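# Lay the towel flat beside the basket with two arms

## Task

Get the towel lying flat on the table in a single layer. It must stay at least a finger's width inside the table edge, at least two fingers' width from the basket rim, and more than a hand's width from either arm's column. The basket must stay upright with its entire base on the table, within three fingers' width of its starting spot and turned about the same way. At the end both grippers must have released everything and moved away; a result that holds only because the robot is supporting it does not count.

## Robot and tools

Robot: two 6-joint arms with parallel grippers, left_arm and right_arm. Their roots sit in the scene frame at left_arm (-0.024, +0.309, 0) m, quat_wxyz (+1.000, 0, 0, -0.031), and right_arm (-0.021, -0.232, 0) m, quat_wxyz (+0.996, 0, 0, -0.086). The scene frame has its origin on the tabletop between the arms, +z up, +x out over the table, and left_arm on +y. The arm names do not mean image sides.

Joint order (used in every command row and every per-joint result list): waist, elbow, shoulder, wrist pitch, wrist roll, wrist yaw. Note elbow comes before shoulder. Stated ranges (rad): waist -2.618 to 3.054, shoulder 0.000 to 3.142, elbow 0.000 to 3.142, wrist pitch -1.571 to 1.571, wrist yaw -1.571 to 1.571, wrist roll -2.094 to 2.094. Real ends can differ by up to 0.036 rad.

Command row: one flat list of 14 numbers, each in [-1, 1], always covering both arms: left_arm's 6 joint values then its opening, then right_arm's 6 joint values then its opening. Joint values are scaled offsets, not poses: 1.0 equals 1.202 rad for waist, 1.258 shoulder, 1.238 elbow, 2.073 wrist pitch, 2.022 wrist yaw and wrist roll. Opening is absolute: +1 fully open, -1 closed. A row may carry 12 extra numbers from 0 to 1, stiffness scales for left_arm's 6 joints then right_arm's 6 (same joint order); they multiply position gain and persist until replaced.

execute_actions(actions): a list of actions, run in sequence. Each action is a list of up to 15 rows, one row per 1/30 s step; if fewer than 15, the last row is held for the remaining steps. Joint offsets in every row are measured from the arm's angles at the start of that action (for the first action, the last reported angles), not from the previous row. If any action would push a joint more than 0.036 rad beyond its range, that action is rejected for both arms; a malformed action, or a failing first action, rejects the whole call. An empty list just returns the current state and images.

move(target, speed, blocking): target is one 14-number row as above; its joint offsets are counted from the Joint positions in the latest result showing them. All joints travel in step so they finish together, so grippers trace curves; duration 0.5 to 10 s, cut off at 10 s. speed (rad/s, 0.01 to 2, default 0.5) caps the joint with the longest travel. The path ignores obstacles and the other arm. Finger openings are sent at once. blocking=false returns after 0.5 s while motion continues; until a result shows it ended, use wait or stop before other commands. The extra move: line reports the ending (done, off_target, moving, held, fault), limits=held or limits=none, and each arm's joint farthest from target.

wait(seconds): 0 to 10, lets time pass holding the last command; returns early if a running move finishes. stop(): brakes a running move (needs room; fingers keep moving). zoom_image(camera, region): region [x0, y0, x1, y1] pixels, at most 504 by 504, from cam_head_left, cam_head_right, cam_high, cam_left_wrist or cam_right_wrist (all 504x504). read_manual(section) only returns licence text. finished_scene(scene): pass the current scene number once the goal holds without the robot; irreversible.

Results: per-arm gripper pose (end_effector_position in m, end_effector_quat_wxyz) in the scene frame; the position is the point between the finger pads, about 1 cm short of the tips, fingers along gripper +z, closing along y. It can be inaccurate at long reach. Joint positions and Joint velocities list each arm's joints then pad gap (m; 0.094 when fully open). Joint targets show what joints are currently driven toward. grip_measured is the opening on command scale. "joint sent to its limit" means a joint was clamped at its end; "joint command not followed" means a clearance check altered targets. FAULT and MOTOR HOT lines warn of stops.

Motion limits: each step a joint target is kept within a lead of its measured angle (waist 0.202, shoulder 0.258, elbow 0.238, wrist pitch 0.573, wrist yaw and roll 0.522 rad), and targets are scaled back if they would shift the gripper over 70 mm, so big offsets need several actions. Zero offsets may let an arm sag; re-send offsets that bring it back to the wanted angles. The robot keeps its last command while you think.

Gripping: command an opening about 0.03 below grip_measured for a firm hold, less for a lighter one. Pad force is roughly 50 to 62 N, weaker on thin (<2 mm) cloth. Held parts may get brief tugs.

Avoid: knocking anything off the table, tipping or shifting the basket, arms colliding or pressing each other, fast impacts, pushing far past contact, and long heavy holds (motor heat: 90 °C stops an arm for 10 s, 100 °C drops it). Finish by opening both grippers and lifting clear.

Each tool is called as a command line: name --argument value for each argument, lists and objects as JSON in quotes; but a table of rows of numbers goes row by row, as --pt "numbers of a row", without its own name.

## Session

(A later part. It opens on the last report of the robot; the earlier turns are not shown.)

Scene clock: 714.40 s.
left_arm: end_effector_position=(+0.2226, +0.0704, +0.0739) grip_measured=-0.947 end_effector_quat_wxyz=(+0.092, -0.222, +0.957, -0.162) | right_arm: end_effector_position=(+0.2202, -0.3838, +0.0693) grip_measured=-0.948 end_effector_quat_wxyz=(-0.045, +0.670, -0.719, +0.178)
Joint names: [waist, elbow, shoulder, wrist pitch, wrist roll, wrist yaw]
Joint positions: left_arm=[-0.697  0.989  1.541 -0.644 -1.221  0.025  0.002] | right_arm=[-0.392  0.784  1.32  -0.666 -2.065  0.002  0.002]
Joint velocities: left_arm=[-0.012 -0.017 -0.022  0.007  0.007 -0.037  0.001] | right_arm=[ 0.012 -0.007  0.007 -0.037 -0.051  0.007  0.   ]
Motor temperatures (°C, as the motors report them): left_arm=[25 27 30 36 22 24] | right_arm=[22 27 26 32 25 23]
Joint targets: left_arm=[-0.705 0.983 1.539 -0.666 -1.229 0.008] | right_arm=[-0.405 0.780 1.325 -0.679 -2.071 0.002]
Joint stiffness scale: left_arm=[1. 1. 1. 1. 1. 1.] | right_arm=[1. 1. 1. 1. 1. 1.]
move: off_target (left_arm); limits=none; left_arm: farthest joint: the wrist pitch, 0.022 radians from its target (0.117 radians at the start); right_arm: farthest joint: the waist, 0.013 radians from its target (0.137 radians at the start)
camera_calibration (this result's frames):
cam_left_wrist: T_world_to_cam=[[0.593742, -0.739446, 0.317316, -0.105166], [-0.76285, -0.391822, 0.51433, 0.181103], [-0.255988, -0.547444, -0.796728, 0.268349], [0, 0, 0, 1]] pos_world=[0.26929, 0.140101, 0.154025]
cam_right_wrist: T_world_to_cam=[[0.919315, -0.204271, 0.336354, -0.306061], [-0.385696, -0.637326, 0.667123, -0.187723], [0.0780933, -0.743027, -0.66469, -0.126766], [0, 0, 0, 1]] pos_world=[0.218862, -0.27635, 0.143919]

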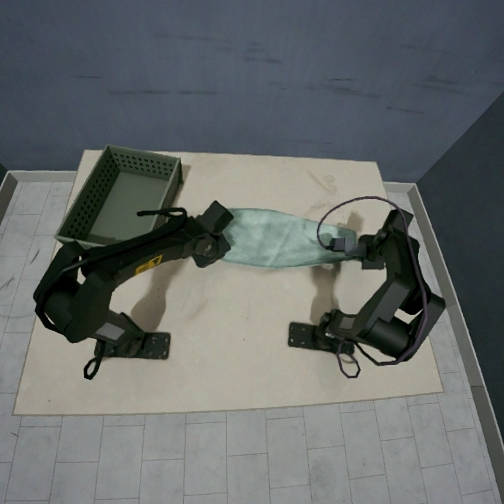

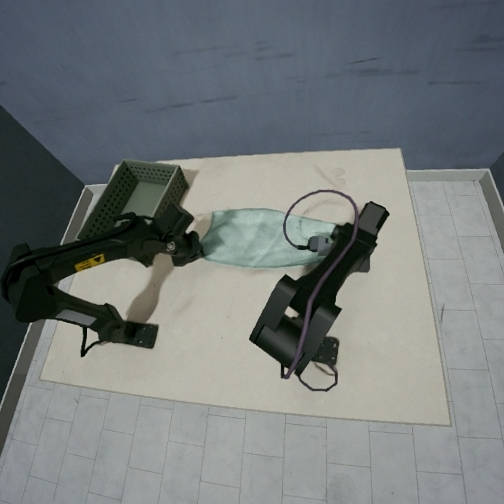

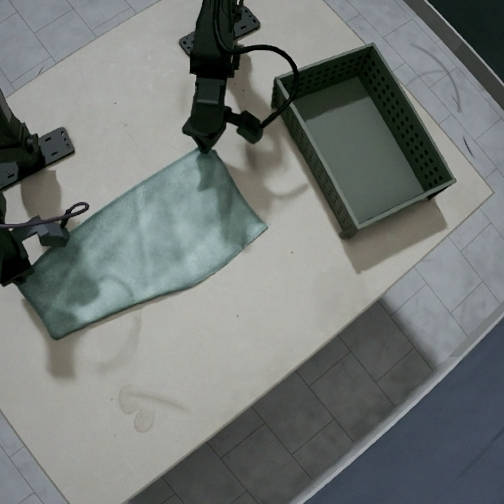

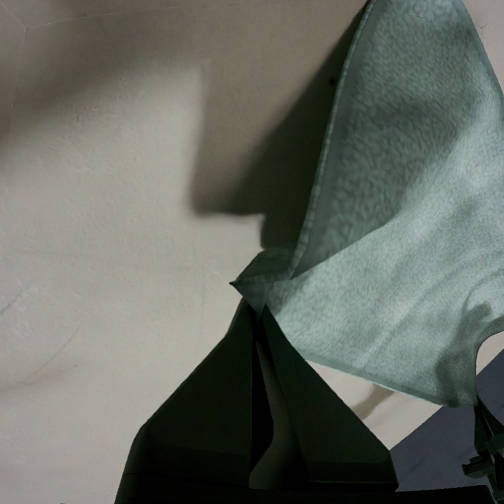

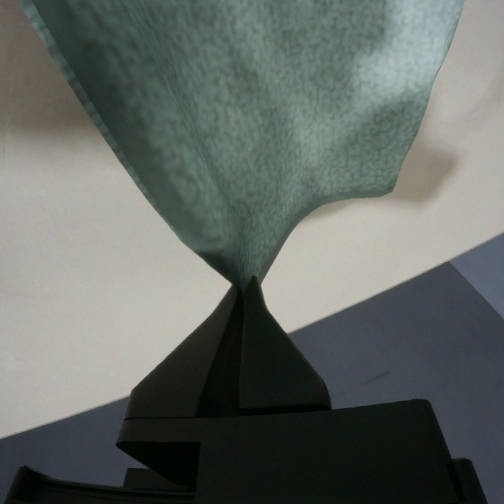

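move --target '[0.302,0.885,0.405,0.037,0.16,-0.008,-1, 0.245,0.843,0.467,0.098,0.11,0,-1]' --speed 0.6

zoom_image --camera "cam_head_left" --region '[190, 100, 400, 220]'

Scene clock: 771.10 s.
left_arm: end_effector_position=(+0.5209, +0.0723, +0.2710) grip_measured=-0.947 end_effector_quat_wxyz=(+0.364, -0.216, +0.857, -0.295) | right_arm: end_effector_position=(+0.5205, -0.3827, +0.2598) grip_measured=-0.949 end_effector_quat_wxyz=(-0.225, +0.630, -0.621, +0.409)
Joint names: [waist, elbow, shoulder, wrist pitch, wrist roll, wrist yaw]
Joint positions: left_arm=[-0.342  2.049  2.056 -0.59  -0.912  0.025  0.002] | right_arm=[-0.101  1.794  1.907 -0.487 -1.859  0.001  0.002]
Joint velocities: left_arm=[ 0.022 -0.007  0.002  0.081  0.022 -0.022  0.001] | right_arm=[ 0.017 -0.012  0.002  0.022 -0.037  0.125 -0.   ]
Motor temperatures (°C, as the motors report them): left_arm=[25 27 29 33 22 24] | right_arm=[22 27 26 30 25 23]
Joint targets: left_arm=[-0.334 2.085 2.051 -0.568 -0.897 0.009] | right_arm=[-0.098 1.828 1.907 -0.463 -1.842 0.002]
Joint stiffness scale: left_arm=[1. 1. 1. 1. 1. 1.] | right_arm=[1. 1. 1. 1. 1. 1.]
move: off_target (left_arm, right_arm); limits=none; left_arm: farthest joint: the elbow, 0.035 radians from its target (1.095 radians at the start); right_arm: farthest joint: the elbow, 0.033 radians from its target (1.043 radians at the start)
camera_calibration (this result's frames):
cam_left_wrist: T_world_to_cam=[[0.333161, -0.601787, 0.725848, -0.328332], [-0.902204, -0.427116, 0.0599937, 0.506376], [0.273918, -0.674851, -0.685233, 0.205691], [0, 0, 0, 1]] pos_world=[0.509899, 0.157506, 0.348887]
cam_right_wrist: T_world_to_cam=[[0.575895, -0.0384018, 0.816621, -0.528521], [-0.648205, -0.630144, 0.427492, 0.00334286], [0.498172, -0.775528, -0.387789, -0.325789], [0, 0, 0, 1]] pos_world=[0.468838, -0.270848, 0.303835]

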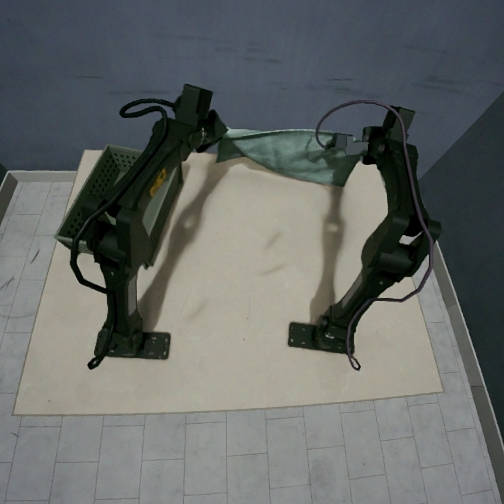

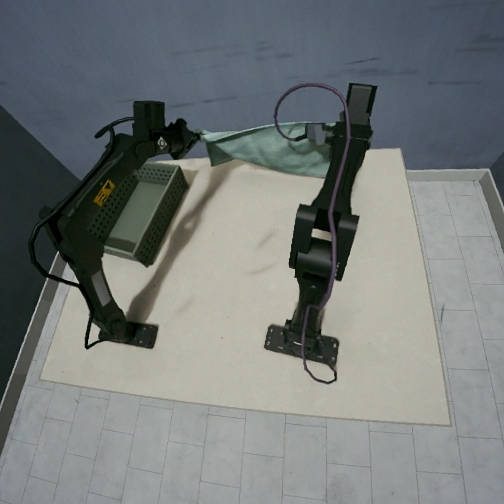

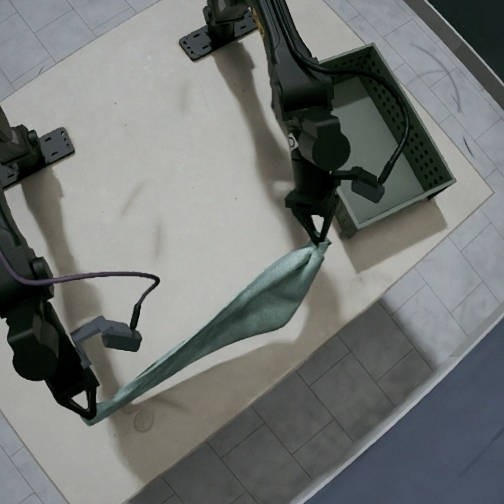

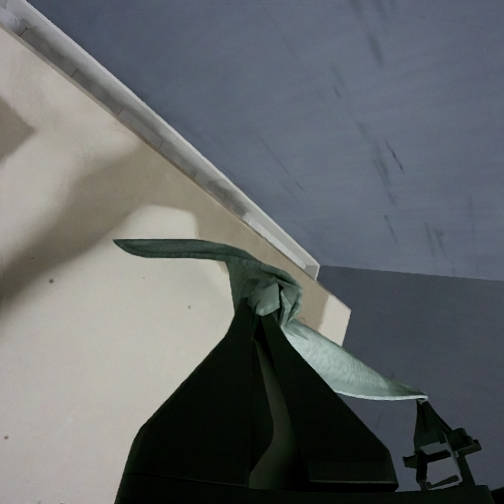

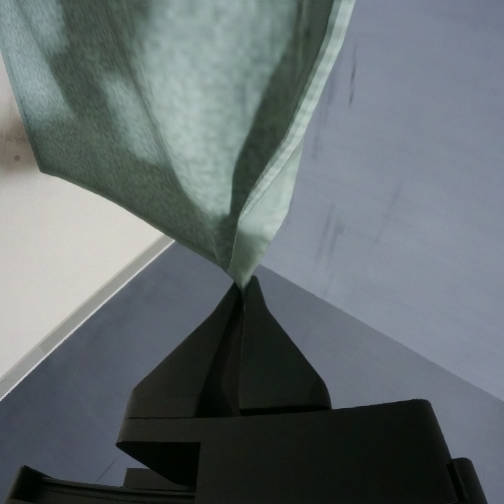

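Region (190, 100, 400, 220) of cam_head_left's 504x504 image, scaled by 2.400, with more detail than that image has; it fills the top 288 rows of this view, and the rest is white.

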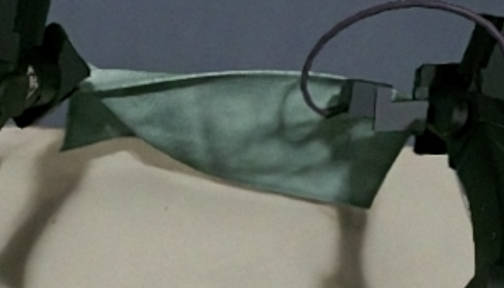

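move --target '[-0.27,-0.874,-0.552,0.012,-0.137,-0.008,-1, -0.22,-0.806,-0.608,-0.071,-0.099,0,-1]' --speed 1.1

zoom_image --camera "cam_high" --region '[0, 130, 300, 380]'

Scene clock: 797.50 s.
left_arm: end_effector_position=(+0.2409, +0.0721, +0.1252) grip_measured=-0.947 end_effector_quat_wxyz=(+0.155, -0.215, +0.934, -0.238) | right_arm: end_effector_position=(+0.2388, -0.3813, +0.1190) grip_measured=-0.948 end_effector_quat_wxyz=(-0.077, +0.665, -0.693, +0.268)
Joint names: [waist, elbow, shoulder, wrist pitch, wrist roll, wrist yaw]
Joint positions: left_arm=[-0.658  0.971  1.389 -0.579 -1.181  0.025  0.002] | right_arm=[-0.353  0.799  1.169 -0.635 -2.055  0.001  0.002]
Joint velocities: left_arm=[ 0.002 -0.027 -0.032 -0.007  0.037  0.022 -0.   ] | right_arm=[-0.007  0.002 -0.002 -0.022 -0.037  0.037 -0.   ]
Motor temperatures (°C, as the motors report them): left_arm=[25 28 31 36 22 24] | right_arm=[21 28 27 34 25 23]
Joint targets: left_arm=[-0.667 0.967 1.361 -0.565 -1.189 0.009] | right_arm=[-0.366 0.796 1.142 -0.634 -2.059 0.001]
Joint stiffness scale: left_arm=[1. 1. 1. 1. 1. 1.] | right_arm=[1. 1. 1. 1. 1. 1.]
move: off_target (left_arm, right_arm); limits=none; left_arm: farthest joint: the shoulder, 0.027 radians from its target (0.694 radians at the start); right_arm: farthest joint: the shoulder, 0.027 radians from its target (0.765 radians at the start)
camera_calibration (this result's frames):
cam_left_wrist: T_world_to_cam=[[0.531443, -0.687383, 0.495049, -0.142054], [-0.837185, -0.337074, 0.430699, 0.193839], [-0.129187, -0.643339, -0.754603, 0.285927], [0, 0, 0, 1]] pos_world=[0.274711, 0.151641, 0.202599]
cam_right_wrist: T_world_to_cam=[[0.852625, -0.136088, 0.504491, -0.317505], [-0.479757, -0.586437, 0.652629, -0.168592], [0.207037, -0.798481, -0.5653, -0.157066], [0, 0, 0, 1]] pos_world=[0.222347, -0.267492, 0.181417]

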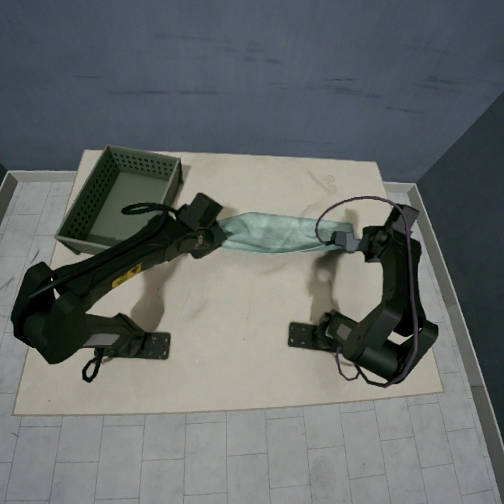

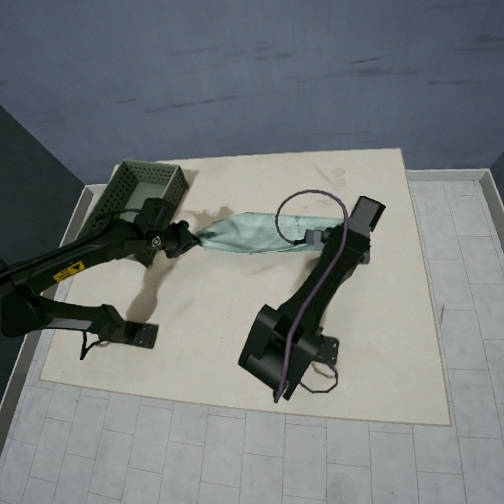

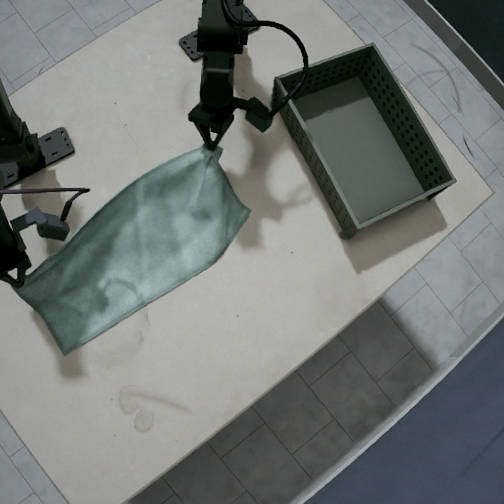

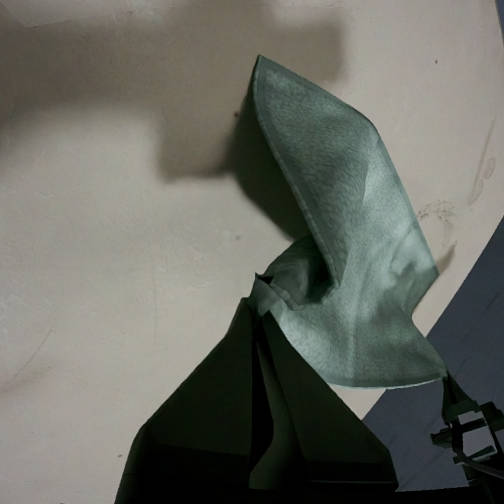

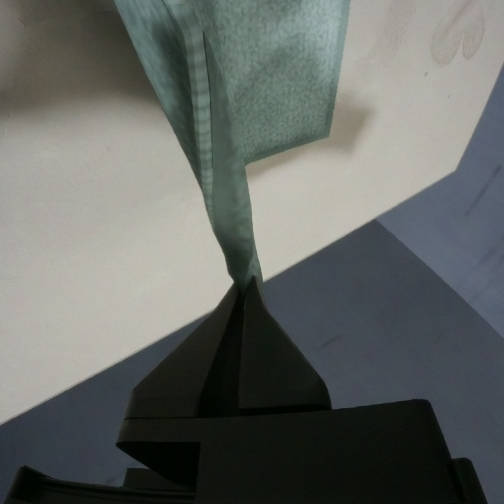

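Region (0, 130, 300, 380) of cam_high's 504x504 image, scaled by 1.680, with more detail than that image has.

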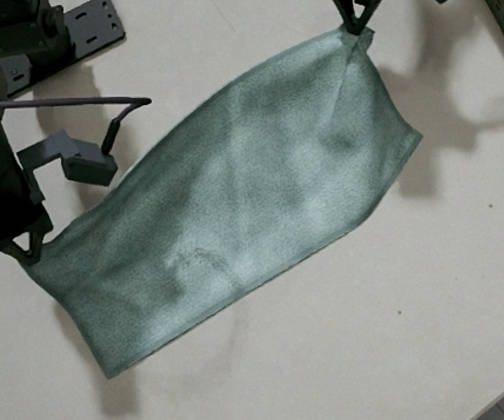

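move --target '[-0.113,0.083,0.238,-0.117,-0.059,-0.008,-1, -0.11,0.01,0.237,-0.076,-0.008,0,-1]' --speed 0.3

zoom_image --camera "cam_high" --region '[0, 110, 300, 380]'

Scene clock: 820.40 s.
left_arm: end_effector_position=(+0.1814, +0.0721, +0.0333) grip_measured=-0.947 end_effector_quat_wxyz=(+0.019, -0.219, +0.974, -0.060) | right_arm: end_effector_position=(+0.1826, -0.3843, +0.0312) grip_measured=-0.948 end_effector_quat_wxyz=(-0.013, +0.650, -0.757, +0.066)
Joint names: [waist, elbow, shoulder, wrist pitch, wrist roll, wrist yaw]
Joint positions: left_arm=[-0.784  1.039  1.691 -0.794 -1.291  0.024  0.002] | right_arm=[-0.472  0.799  1.463 -0.772 -2.063  0.003  0.002]
Joint velocities: left_arm=[ 0.002  0.007 -0.007  0.051  0.007  0.037  0.   ] | right_arm=[ 0.012  0.012 -0.012 -0.007 -0.022  0.022 -0.001]
Motor temperatures (°C, as the motors report them): left_arm=[25 27 30 36 22 24] | right_arm=[22 27 26 32 25 23]
Joint targets: left_arm=[-0.794 1.074 1.688 -0.822 -1.300 0.009] | right_arm=[-0.485 0.811 1.467 -0.792 -2.071 0.001]
Joint stiffness scale: left_arm=[1. 1. 1. 1. 1. 1.] | right_arm=[1. 1. 1. 1. 1. 1.]
move: off_target (left_arm); limits=none; left_arm: farthest joint: the elbow, 0.035 radians from its target (0.102 radians at the start); right_arm: farthest joint: the wrist pitch, 0.020 radians from its target (0.158 radians at the start)
camera_calibration (this result's frames):
cam_left_wrist: T_world_to_cam=[[0.616839, -0.783627, 0.0737399, -0.0594507], [-0.668116, -0.47177, 0.575373, 0.157797], [-0.41609, -0.40418, -0.81456, 0.245654], [0, 0, 0, 1]] pos_world=[0.244313, 0.127145, 0.113691]
cam_right_wrist: T_world_to_cam=[[0.942703, -0.311061, 0.120629, -0.297374], [-0.312509, -0.696673, 0.645744, -0.212627], [-0.116827, -0.646443, -0.753965, -0.0740212], [0, 0, 0, 1]] pos_world=[0.20524, -0.288484, 0.117365]

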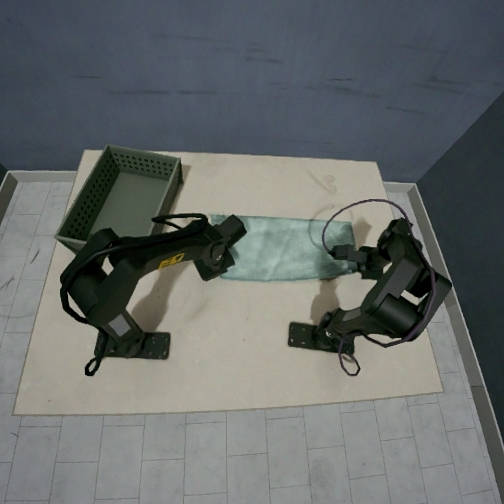

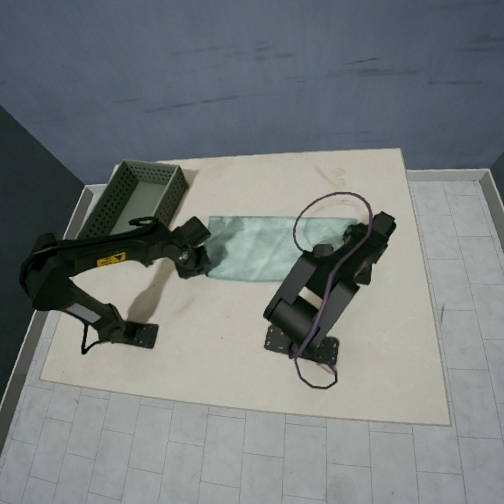

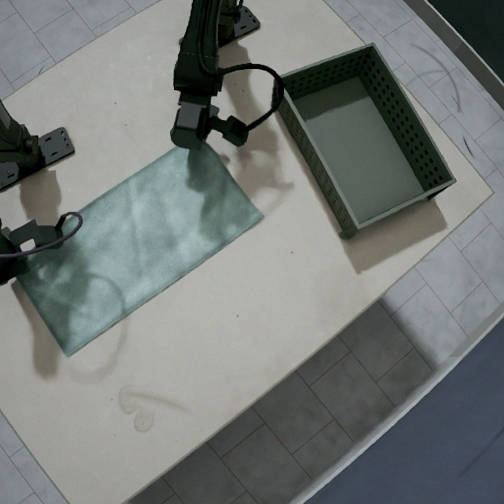

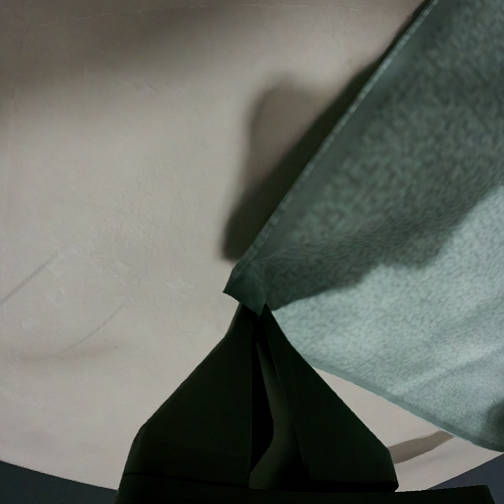

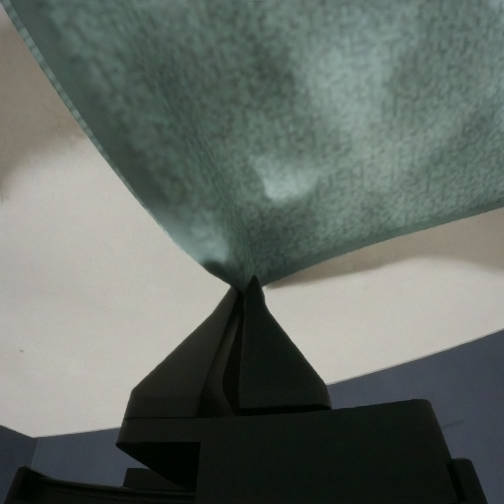

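Region (0, 110, 300, 380) of cam_high's 504x504 image, scaled by 1.680, with more detail than that image has; it fills the top 454 rows of this view, and the rest is white.

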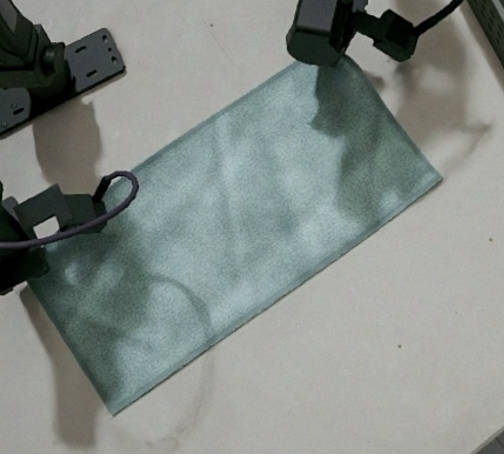

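Nicely flat. Release the corners.

execute_actions --actions '[[[0,0.02,0,0,0,0,-0.85,0,0.01,0,0,0,0,-0.85],[0,0.02,0,0,0,0,-0.7,0,0.01,0,0,0,0,-0.7],[0,0.02,0,0,0,0,-0.5,0,0.01,0,0,0,0,-0.5],[0,0.02,0,0,0,0,-0.3,0,0.01,0,0,0,0,-0.3],[0,0.02,0,0,0,0,-0.1,0,0.01,0,0,0,0,-0.1],[0,0.02,0,0,0,0,0.1,0,0.01,0,0,0,0,0.1],[0,0.02,0,0,0,0,0.2,0,0.01,0,0,0,0,0.2]]]'

Scene clock: 827.33 s.
left_arm: end_effector_position=(+0.1813, +0.0722, +0.0333) grip_measured=+0.197 end_effector_quat_wxyz=(+0.019, -0.219, +0.974, -0.060) | right_arm: end_effector_position=(+0.1823, -0.3845, +0.0312) grip_measured=+0.197 end_effector_quat_wxyz=(-0.012, +0.650, -0.757, +0.066)
Joint names: [waist, elbow, shoulder, wrist pitch, wrist roll, wrist yaw]
Joint positions: left_arm=[-0.784  1.039  1.691 -0.795 -1.292  0.024  0.056] | right_arm=[-0.472  0.799  1.463 -0.773 -2.063  0.005  0.056]
Joint velocities: left_arm=[ 0.007 -0.002 -0.002 -0.022 -0.007 -0.022 -0.   ] | right_arm=[ 0.027 -0.007  0.012 -0.022  0.007 -0.037 -0.   ]
Motor temperatures (°C, as the motors report them): left_arm=[25 27 30 35 22 24] | right_arm=[22 27 26 31 25 23]
Joint targets: left_arm=[-0.784 1.064 1.691 -0.795 -1.291 0.024] | right_arm=[-0.472 0.811 1.463 -0.772 -2.063 0.003]
Joint stiffness scale: left_arm=[1. 1. 1. 1. 1. 1.] | right_arm=[1. 1. 1. 1. 1. 1.]
camera_calibration (this result's frames):
cam_left_wrist: T_world_to_cam=[[0.617157, -0.783413, 0.0733535, -0.0594164], [-0.667768, -0.472173, 0.575446, 0.157759], [-0.416177, -0.404124, -0.814543, 0.245658], [0, 0, 0, 1]] pos_world=[0.244253, 0.127218, 0.113676]
cam_right_wrist: T_world_to_cam=[[0.942797, -0.311148, 0.11967, -0.297197], [-0.311756, -0.695764, 0.647086, -0.212687], [-0.118078, -0.647379, -0.752966, -0.0743646], [0, 0, 0, 1]] pos_world=[0.205109, -0.288594, 0.117198]

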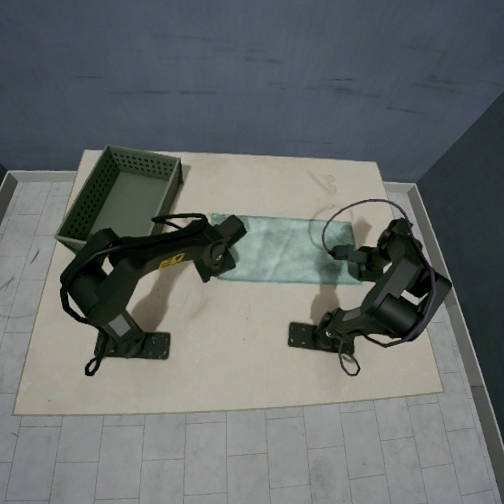

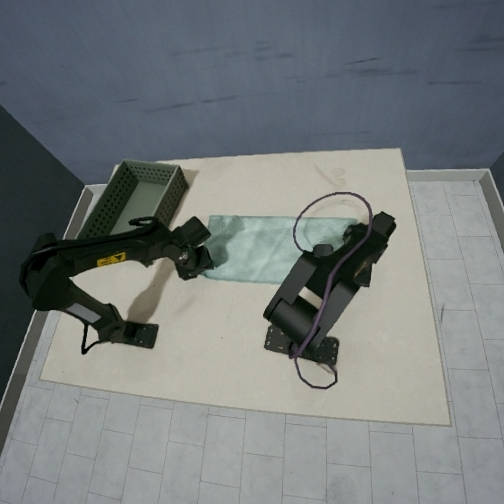

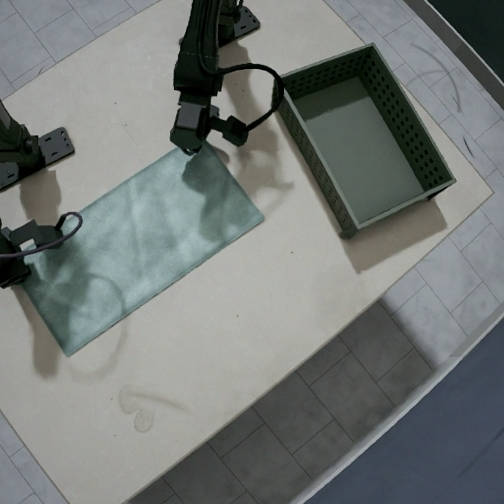

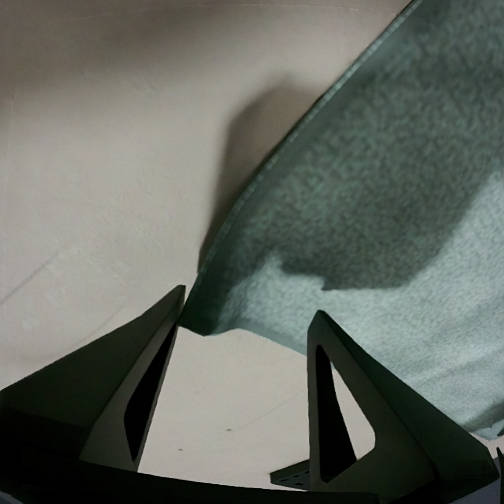

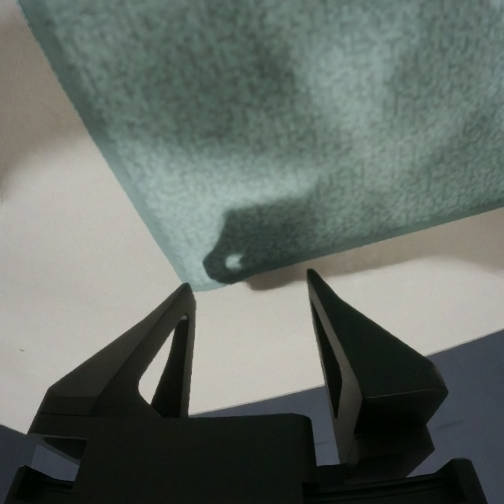

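execute_actions --actions '[[[0,0.02,0,0,0,0,0.5,0,0.01,0,0,0,0,0.2],[0,0.02,0,0,0,0,0.8,0,0.01,0,0,0,0,0.2],[0,0.02,0,0,0,0,0.8,0,0.01,0,0,0,0,0.2],[0,0.02,0,0,0,0,0.8,0,0.01,0,0,0,0,0.2],[0,0.03,0,0,0,0,0.8,0,0.02,0,0,0,0,0.2],[0,0.045,0,-0.01,0,0,0.8,0,0.035,0,-0.01,0,0,0.2],[0,0.06,0,-0.02,0,0,0.8,0,0.05,0,-0.02,0,0,0.2],[0,0.075,0,-0.03,0,0,0.8,0,0.065,0,-0.03,0,0,0.2],[0,0.09,0,-0.04,0,0,0.8,0,0.08,0,-0.04,0,0,0.2],[0,0.105,0,-0.05,0,0,0.8,0,0.095,0,-0.05,0,0,0.2],[0,0.12,0,-0.06,0,0,0.8,0,0.11,0,-0.06,0,0,0.2],[0,0.135,0,-0.07,0,0,0.8,0,0.125,0,-0.07,0,0,0.2],[0,0.15,0,-0.075,0,0,0.8,0,0.14,0,-0.075,0,0,0.2]]]'

wait --seconds 0.3

Scene clock: 848.80 s.
left_arm: end_effector_position=(+0.1992, +0.0520, +0.0700) grip_measured=+0.797 end_effector_quat_wxyz=(+0.032, -0.218, +0.972, -0.084) | right_arm: end_effector_position=(+0.2016, -0.3995, +0.0667) grip_measured=+0.197 end_effector_quat_wxyz=(-0.016, +0.649, -0.756, +0.090)
Joint names: [waist, elbow, shoulder, wrist pitch, wrist roll, wrist yaw]
Joint positions: left_arm=[-0.784  1.191  1.696 -0.888 -1.292  0.024  0.084] | right_arm=[-0.472  0.941  1.463 -0.866 -2.063  0.007  0.056]
Joint velocities: left_arm=[ 0.002  0.281 -0.017 -0.081  0.007  0.066  0.   ] | right_arm=[-0.007  0.291  0.002 -0.11   0.007  0.037 -0.   ]
Motor temperatures (°C, as the motors report them): left_arm=[25 27 29 33 22 24] | right_arm=[21 27 26 30 25 23]
Joint targets: left_arm=[-0.784 1.225 1.691 -0.950 -1.292 0.024] | right_arm=[-0.472 0.972 1.463 -0.929 -2.063 0.005]
Joint stiffness scale: left_arm=[1. 1. 1. 1. 1. 1.] | right_arm=[1. 1. 1. 1. 1. 1.]
camera_calibration (this result's frames):
cam_left_wrist: T_world_to_cam=[[0.61356, -0.779342, 0.127157, -0.0922525], [-0.688312, -0.448922, 0.56982, 0.142268], [-0.387002, -0.437143, -0.811872, 0.270582], [0, 0, 0, 1]] pos_world=[0.259243, 0.110254, 0.150341]
cam_right_wrist: T_world_to_cam=[[0.937259, -0.307007, 0.165202, -0.324625], [-0.336866, -0.675424, 0.65599, -0.227495], [-0.0898116, -0.670484, -0.736468, -0.0710038], [0, 0, 0, 1]] pos_world=[0.221245, -0.300925, 0.150572]

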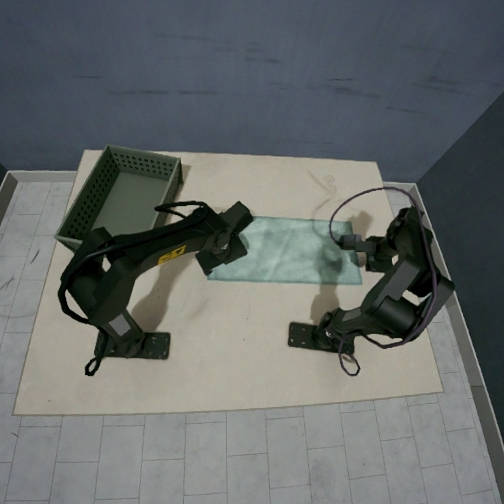

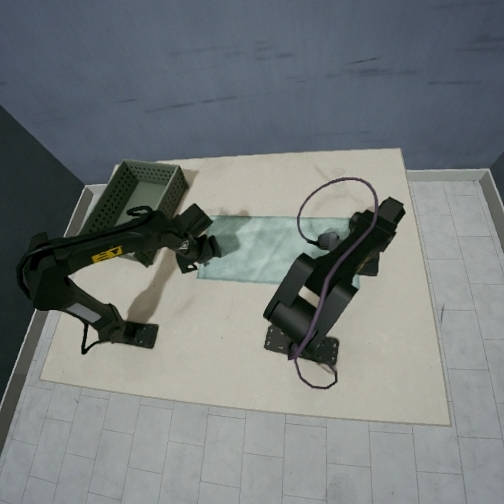

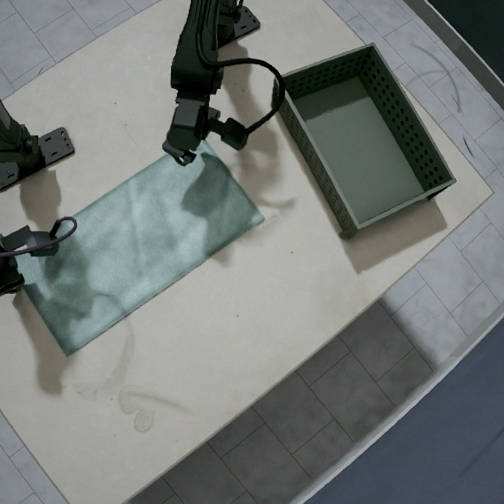

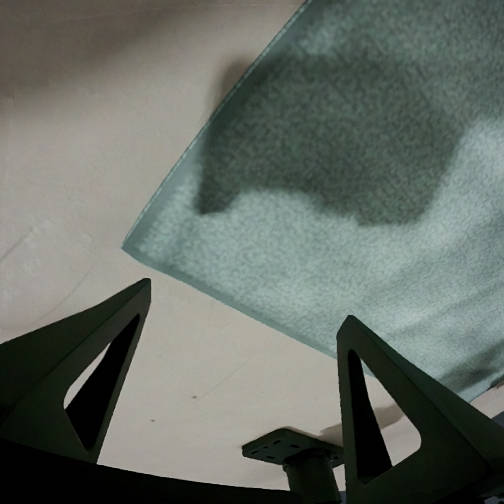

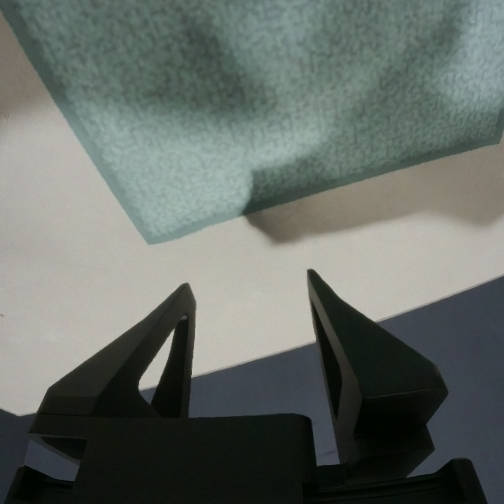

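Scene clock: 849.10 s.
left_arm: end_effector_position=(+0.1953, +0.0563, +0.0713) grip_measured=+0.797 end_effector_quat_wxyz=(+0.026, -0.219, +0.973, -0.072) | right_arm: end_effector_position=(+0.1971, -0.3960, +0.0679) grip_measured=+0.197 end_effector_quat_wxyz=(-0.014, +0.649, -0.756, +0.078)
Joint names: [waist, elbow, shoulder, wrist pitch, wrist roll, wrist yaw]
Joint positions: left_arm=[-0.784  1.201  1.696 -0.923 -1.292  0.024  0.084] | right_arm=[-0.472  0.95   1.463 -0.901 -2.063  0.007  0.056]
Joint velocities: left_arm=[ 0.012  0.002  0.002 -0.007 -0.007  0.007 -0.   ] | right_arm=[ 0.002 -0.007 -0.017 -0.081 -0.007  0.007  0.   ]
Motor temperatures (°C, as the motors report them): left_arm=[25 27 29 33 22 24] | right_arm=[21 27 26 30 25 23]
Joint targets: left_arm=[-0.784 1.225 1.691 -0.950 -1.292 0.024] | right_arm=[-0.472 0.972 1.463 -0.928 -2.063 0.005]
Joint stiffness scale: left_arm=[1. 1. 1. 1. 1. 1.] | right_arm=[1. 1. 1. 1. 1. 1.]
wait: 0.30 s; no rest
camera_calibration (this result's frames):
cam_left_wrist: T_world_to_cam=[[0.615549, -0.781593, 0.10105, -0.0850329], [-0.678355, -0.460192, 0.572764, 0.139336], [-0.401166, -0.421112, -0.813468, 0.273994], [0, 0, 0, 1]] pos_world=[0.256779, 0.113043, 0.151671]
cam_right_wrist: T_world_to_cam=[[0.940434, -0.309391, 0.140927, -0.319388], [-0.323299, -0.685616, 0.652234, -0.233913], [-0.105174, -0.658945, -0.744802, -0.0601119], [0, 0, 0, 1]] pos_world=[0.218417, -0.298801, 0.152805]

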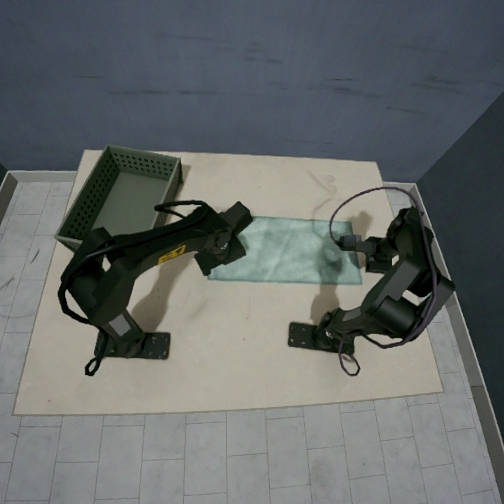

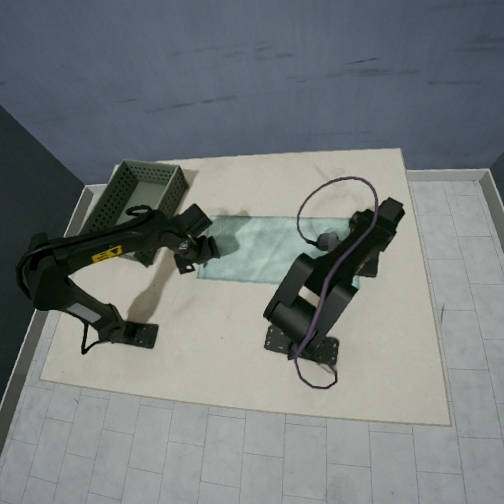

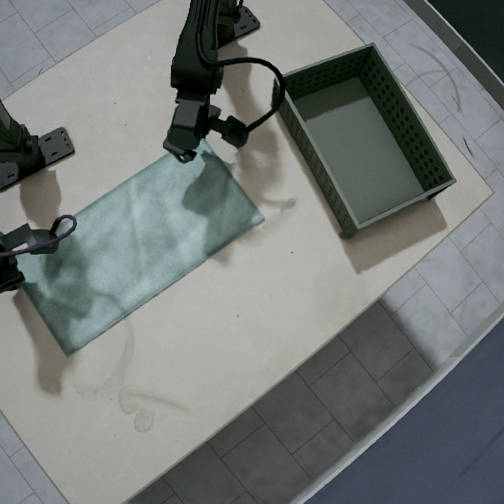

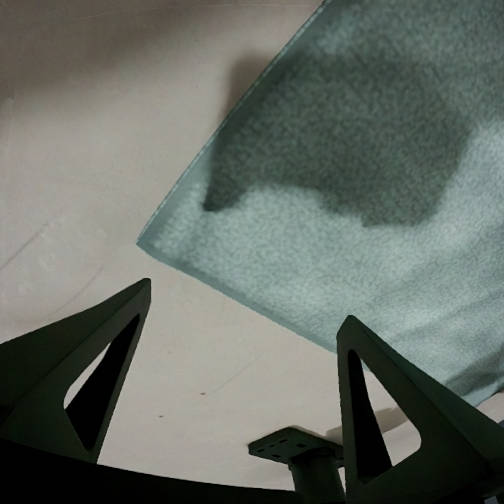

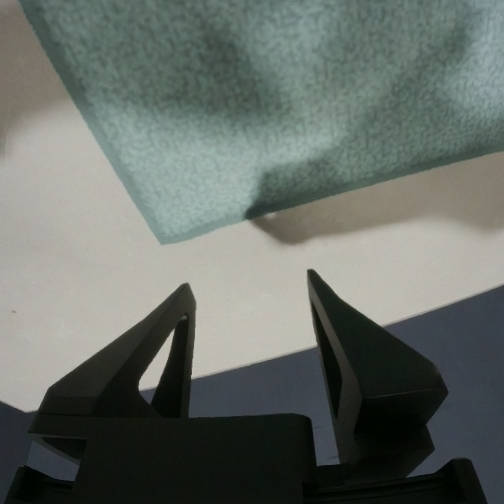

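execute_actions --actions '[]'

Scene clock: 865.43 s.
left_arm: end_effector_position=(+0.1943, +0.0575, +0.0711) grip_measured=+0.797 end_effector_quat_wxyz=(+0.024, -0.219, +0.973, -0.070) | right_arm: end_effector_position=(+0.1959, -0.3951, +0.0677) grip_measured=+0.197 end_effector_quat_wxyz=(-0.013, +0.649, -0.757, +0.075)
Joint names: [waist, elbow, shoulder, wrist pitch, wrist roll, wrist yaw]
Joint positions: left_arm=[-0.784  1.201  1.696 -0.93  -1.292  0.024  0.084] | right_arm=[-0.472  0.95   1.463 -0.907 -2.063  0.007  0.056]
Joint velocities: left_arm=[ 0.002  0.007 -0.002  0.022 -0.007 -0.022  0.001] | right_arm=[-0.007 -0.007  0.017  0.037 -0.007  0.022  0.   ]
Motor temperatures (°C, as the motors report them): left_arm=[25 27 29 33 22 24] | right_arm=[21 28 26 30 25 23]
Joint targets: left_arm=[-0.784 1.225 1.691 -0.950 -1.292 0.024] | right_arm=[-0.472 0.972 1.463 -0.928 -2.063 0.005]
Joint stiffness scale: left_arm=[1. 1. 1. 1. 1. 1.] | right_arm=[1. 1. 1. 1. 1. 1.]
camera_calibration (this result's frames):
cam_left_wrist: T_world_to_cam=[[0.615945, -0.782042, 0.0949854, -0.08314], [-0.676038, -0.462813, 0.57339, 0.138964], [-0.404454, -0.417391, -0.813758, 0.274333], [0, 0, 0, 1]] pos_world=[0.25611, 0.113799, 0.151457]
cam_right_wrist: T_world_to_cam=[[0.941108, -0.309898, 0.135201, -0.317893], [-0.320118, -0.688005, 0.651286, -0.235034], [-0.108813, -0.656211, -0.746691, -0.0578966], [0, 0, 0, 1]] pos_world=[0.217633, -0.298212, 0.152823]

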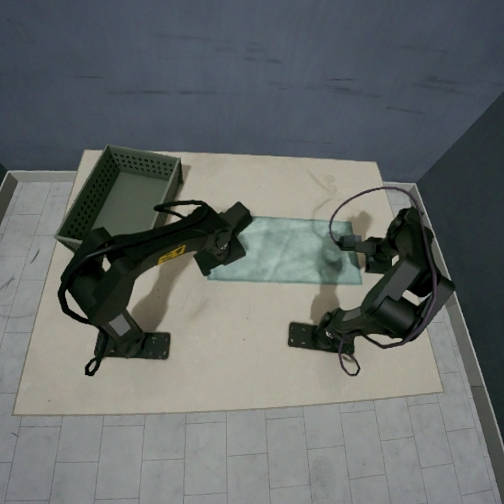

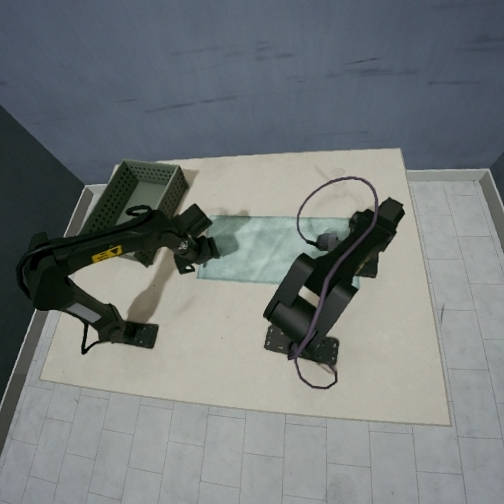

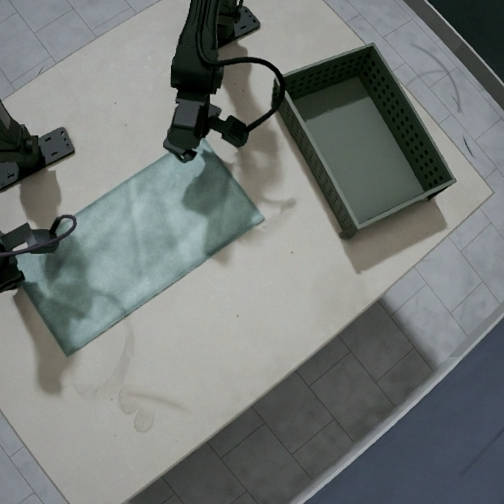

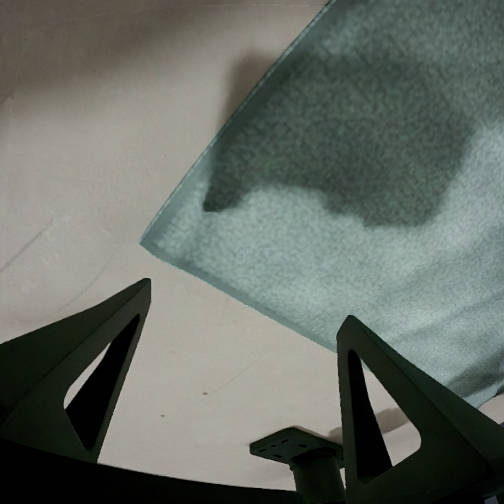

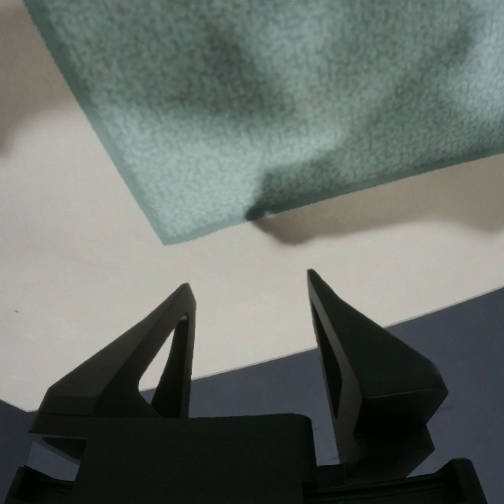

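move --target '[0.171,0.377,0.325,0.037,0,0,-1, 0.28,0.232,0.295,0.101,0,0,-1]' --speed 0.5

Scene clock: 912.23 s.
left_arm: end_effector_position=(+0.3385, +0.0318, +0.0422) grip_measured=-0.982 end_effector_quat_wxyz=(+0.053, -0.314, +0.943, -0.099) | right_arm: end_effector_position=(+0.3399, -0.3498, +0.0370) grip_measured=-0.984 end_effector_quat_wxyz=(-0.038, +0.762, -0.637, +0.111)
Joint names: [waist, elbow, shoulder, wrist pitch, wrist roll, wrist yaw]
Joint positions: left_arm=[-0.583  1.632  2.114 -0.866 -1.292  0.025  0.001] | right_arm=[-0.141  1.207  1.833 -0.709 -2.063  0.012  0.001]
Joint velocities: left_arm=[-0.012 -0.007  0.017 -0.037  0.037 -0.007 -0.001] | right_arm=[ 0.002 -0.007  0.007 -0.051  0.037  0.051  0.001]
Motor temperatures (°C, as the motors report them): left_arm=[25 27 29 31 22 24] | right_arm=[21 28 26 29 25 23]
Joint targets: left_arm=[-0.579 1.668 2.105 -0.853 -1.292 0.024] | right_arm=[-0.136 1.238 1.834 -0.698 -2.063 0.007]
Joint stiffness scale: left_arm=[1. 1. 1. 1. 1. 1.] | right_arm=[1. 1. 1. 1. 1. 1.]
move: off_target (left_arm, right_arm); limits=none; left_arm: farthest joint: the elbow, 0.035 radians from its target (0.467 radians at the start); right_arm: farthest joint: the elbow, 0.031 radians from its target (0.287 radians at the start)
camera_calibration (this result's frames):
cam_left_wrist: T_world_to_cam=[[0.751374, -0.637064, 0.172007, -0.242992], [-0.605197, -0.561395, 0.564422, 0.220652], [-0.263009, -0.52819, -0.807367, 0.25379], [0, 0, 0, 1]] pos_world=[0.382865, 0.103121, 0.122157]
cam_right_wrist: T_world_to_cam=[[0.977087, 0.0176341, 0.212107, -0.335741], [-0.131338, -0.734242, 0.666063, -0.218617], [0.167483, -0.678659, -0.715102, -0.138287], [0, 0, 0, 1]] pos_world=[0.322496, -0.248447, 0.117936]

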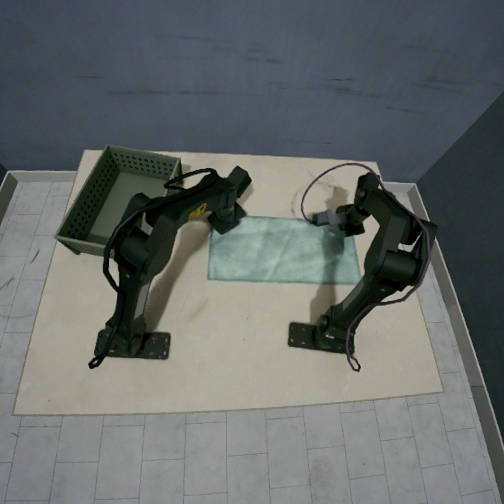

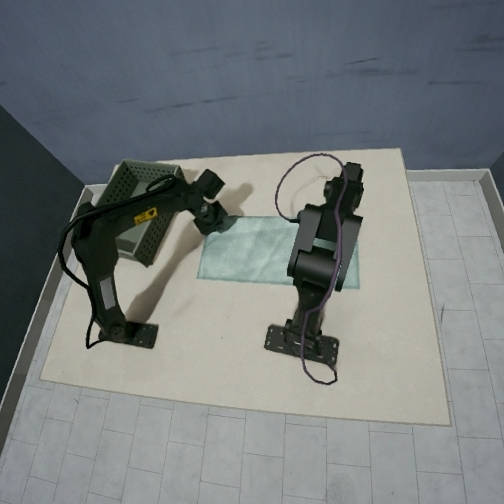

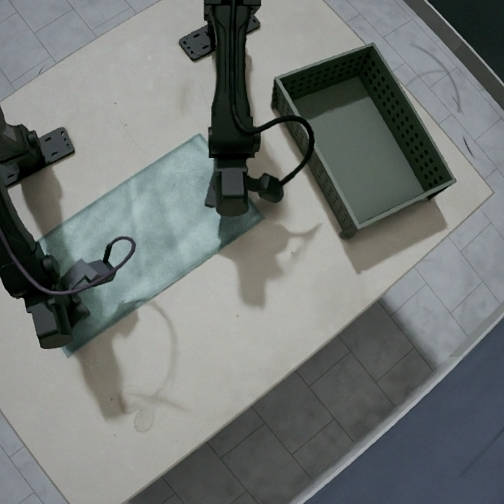

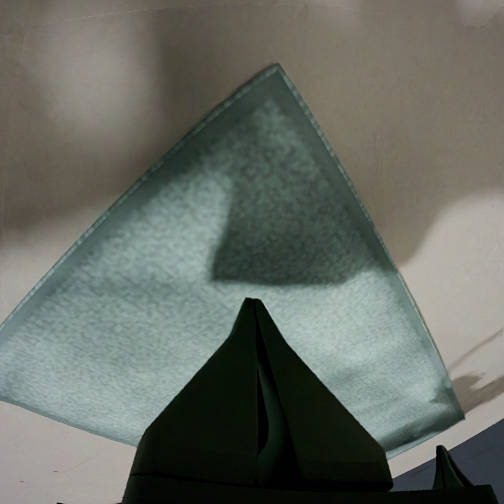

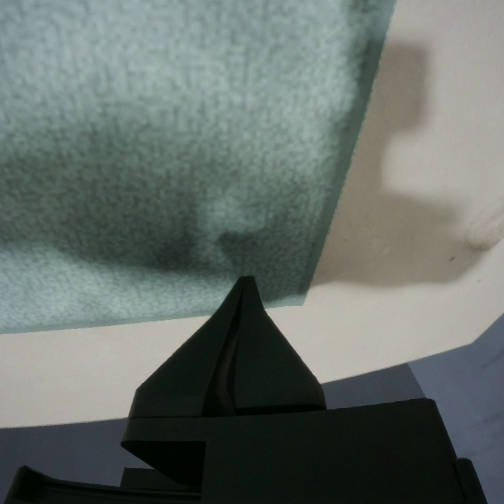

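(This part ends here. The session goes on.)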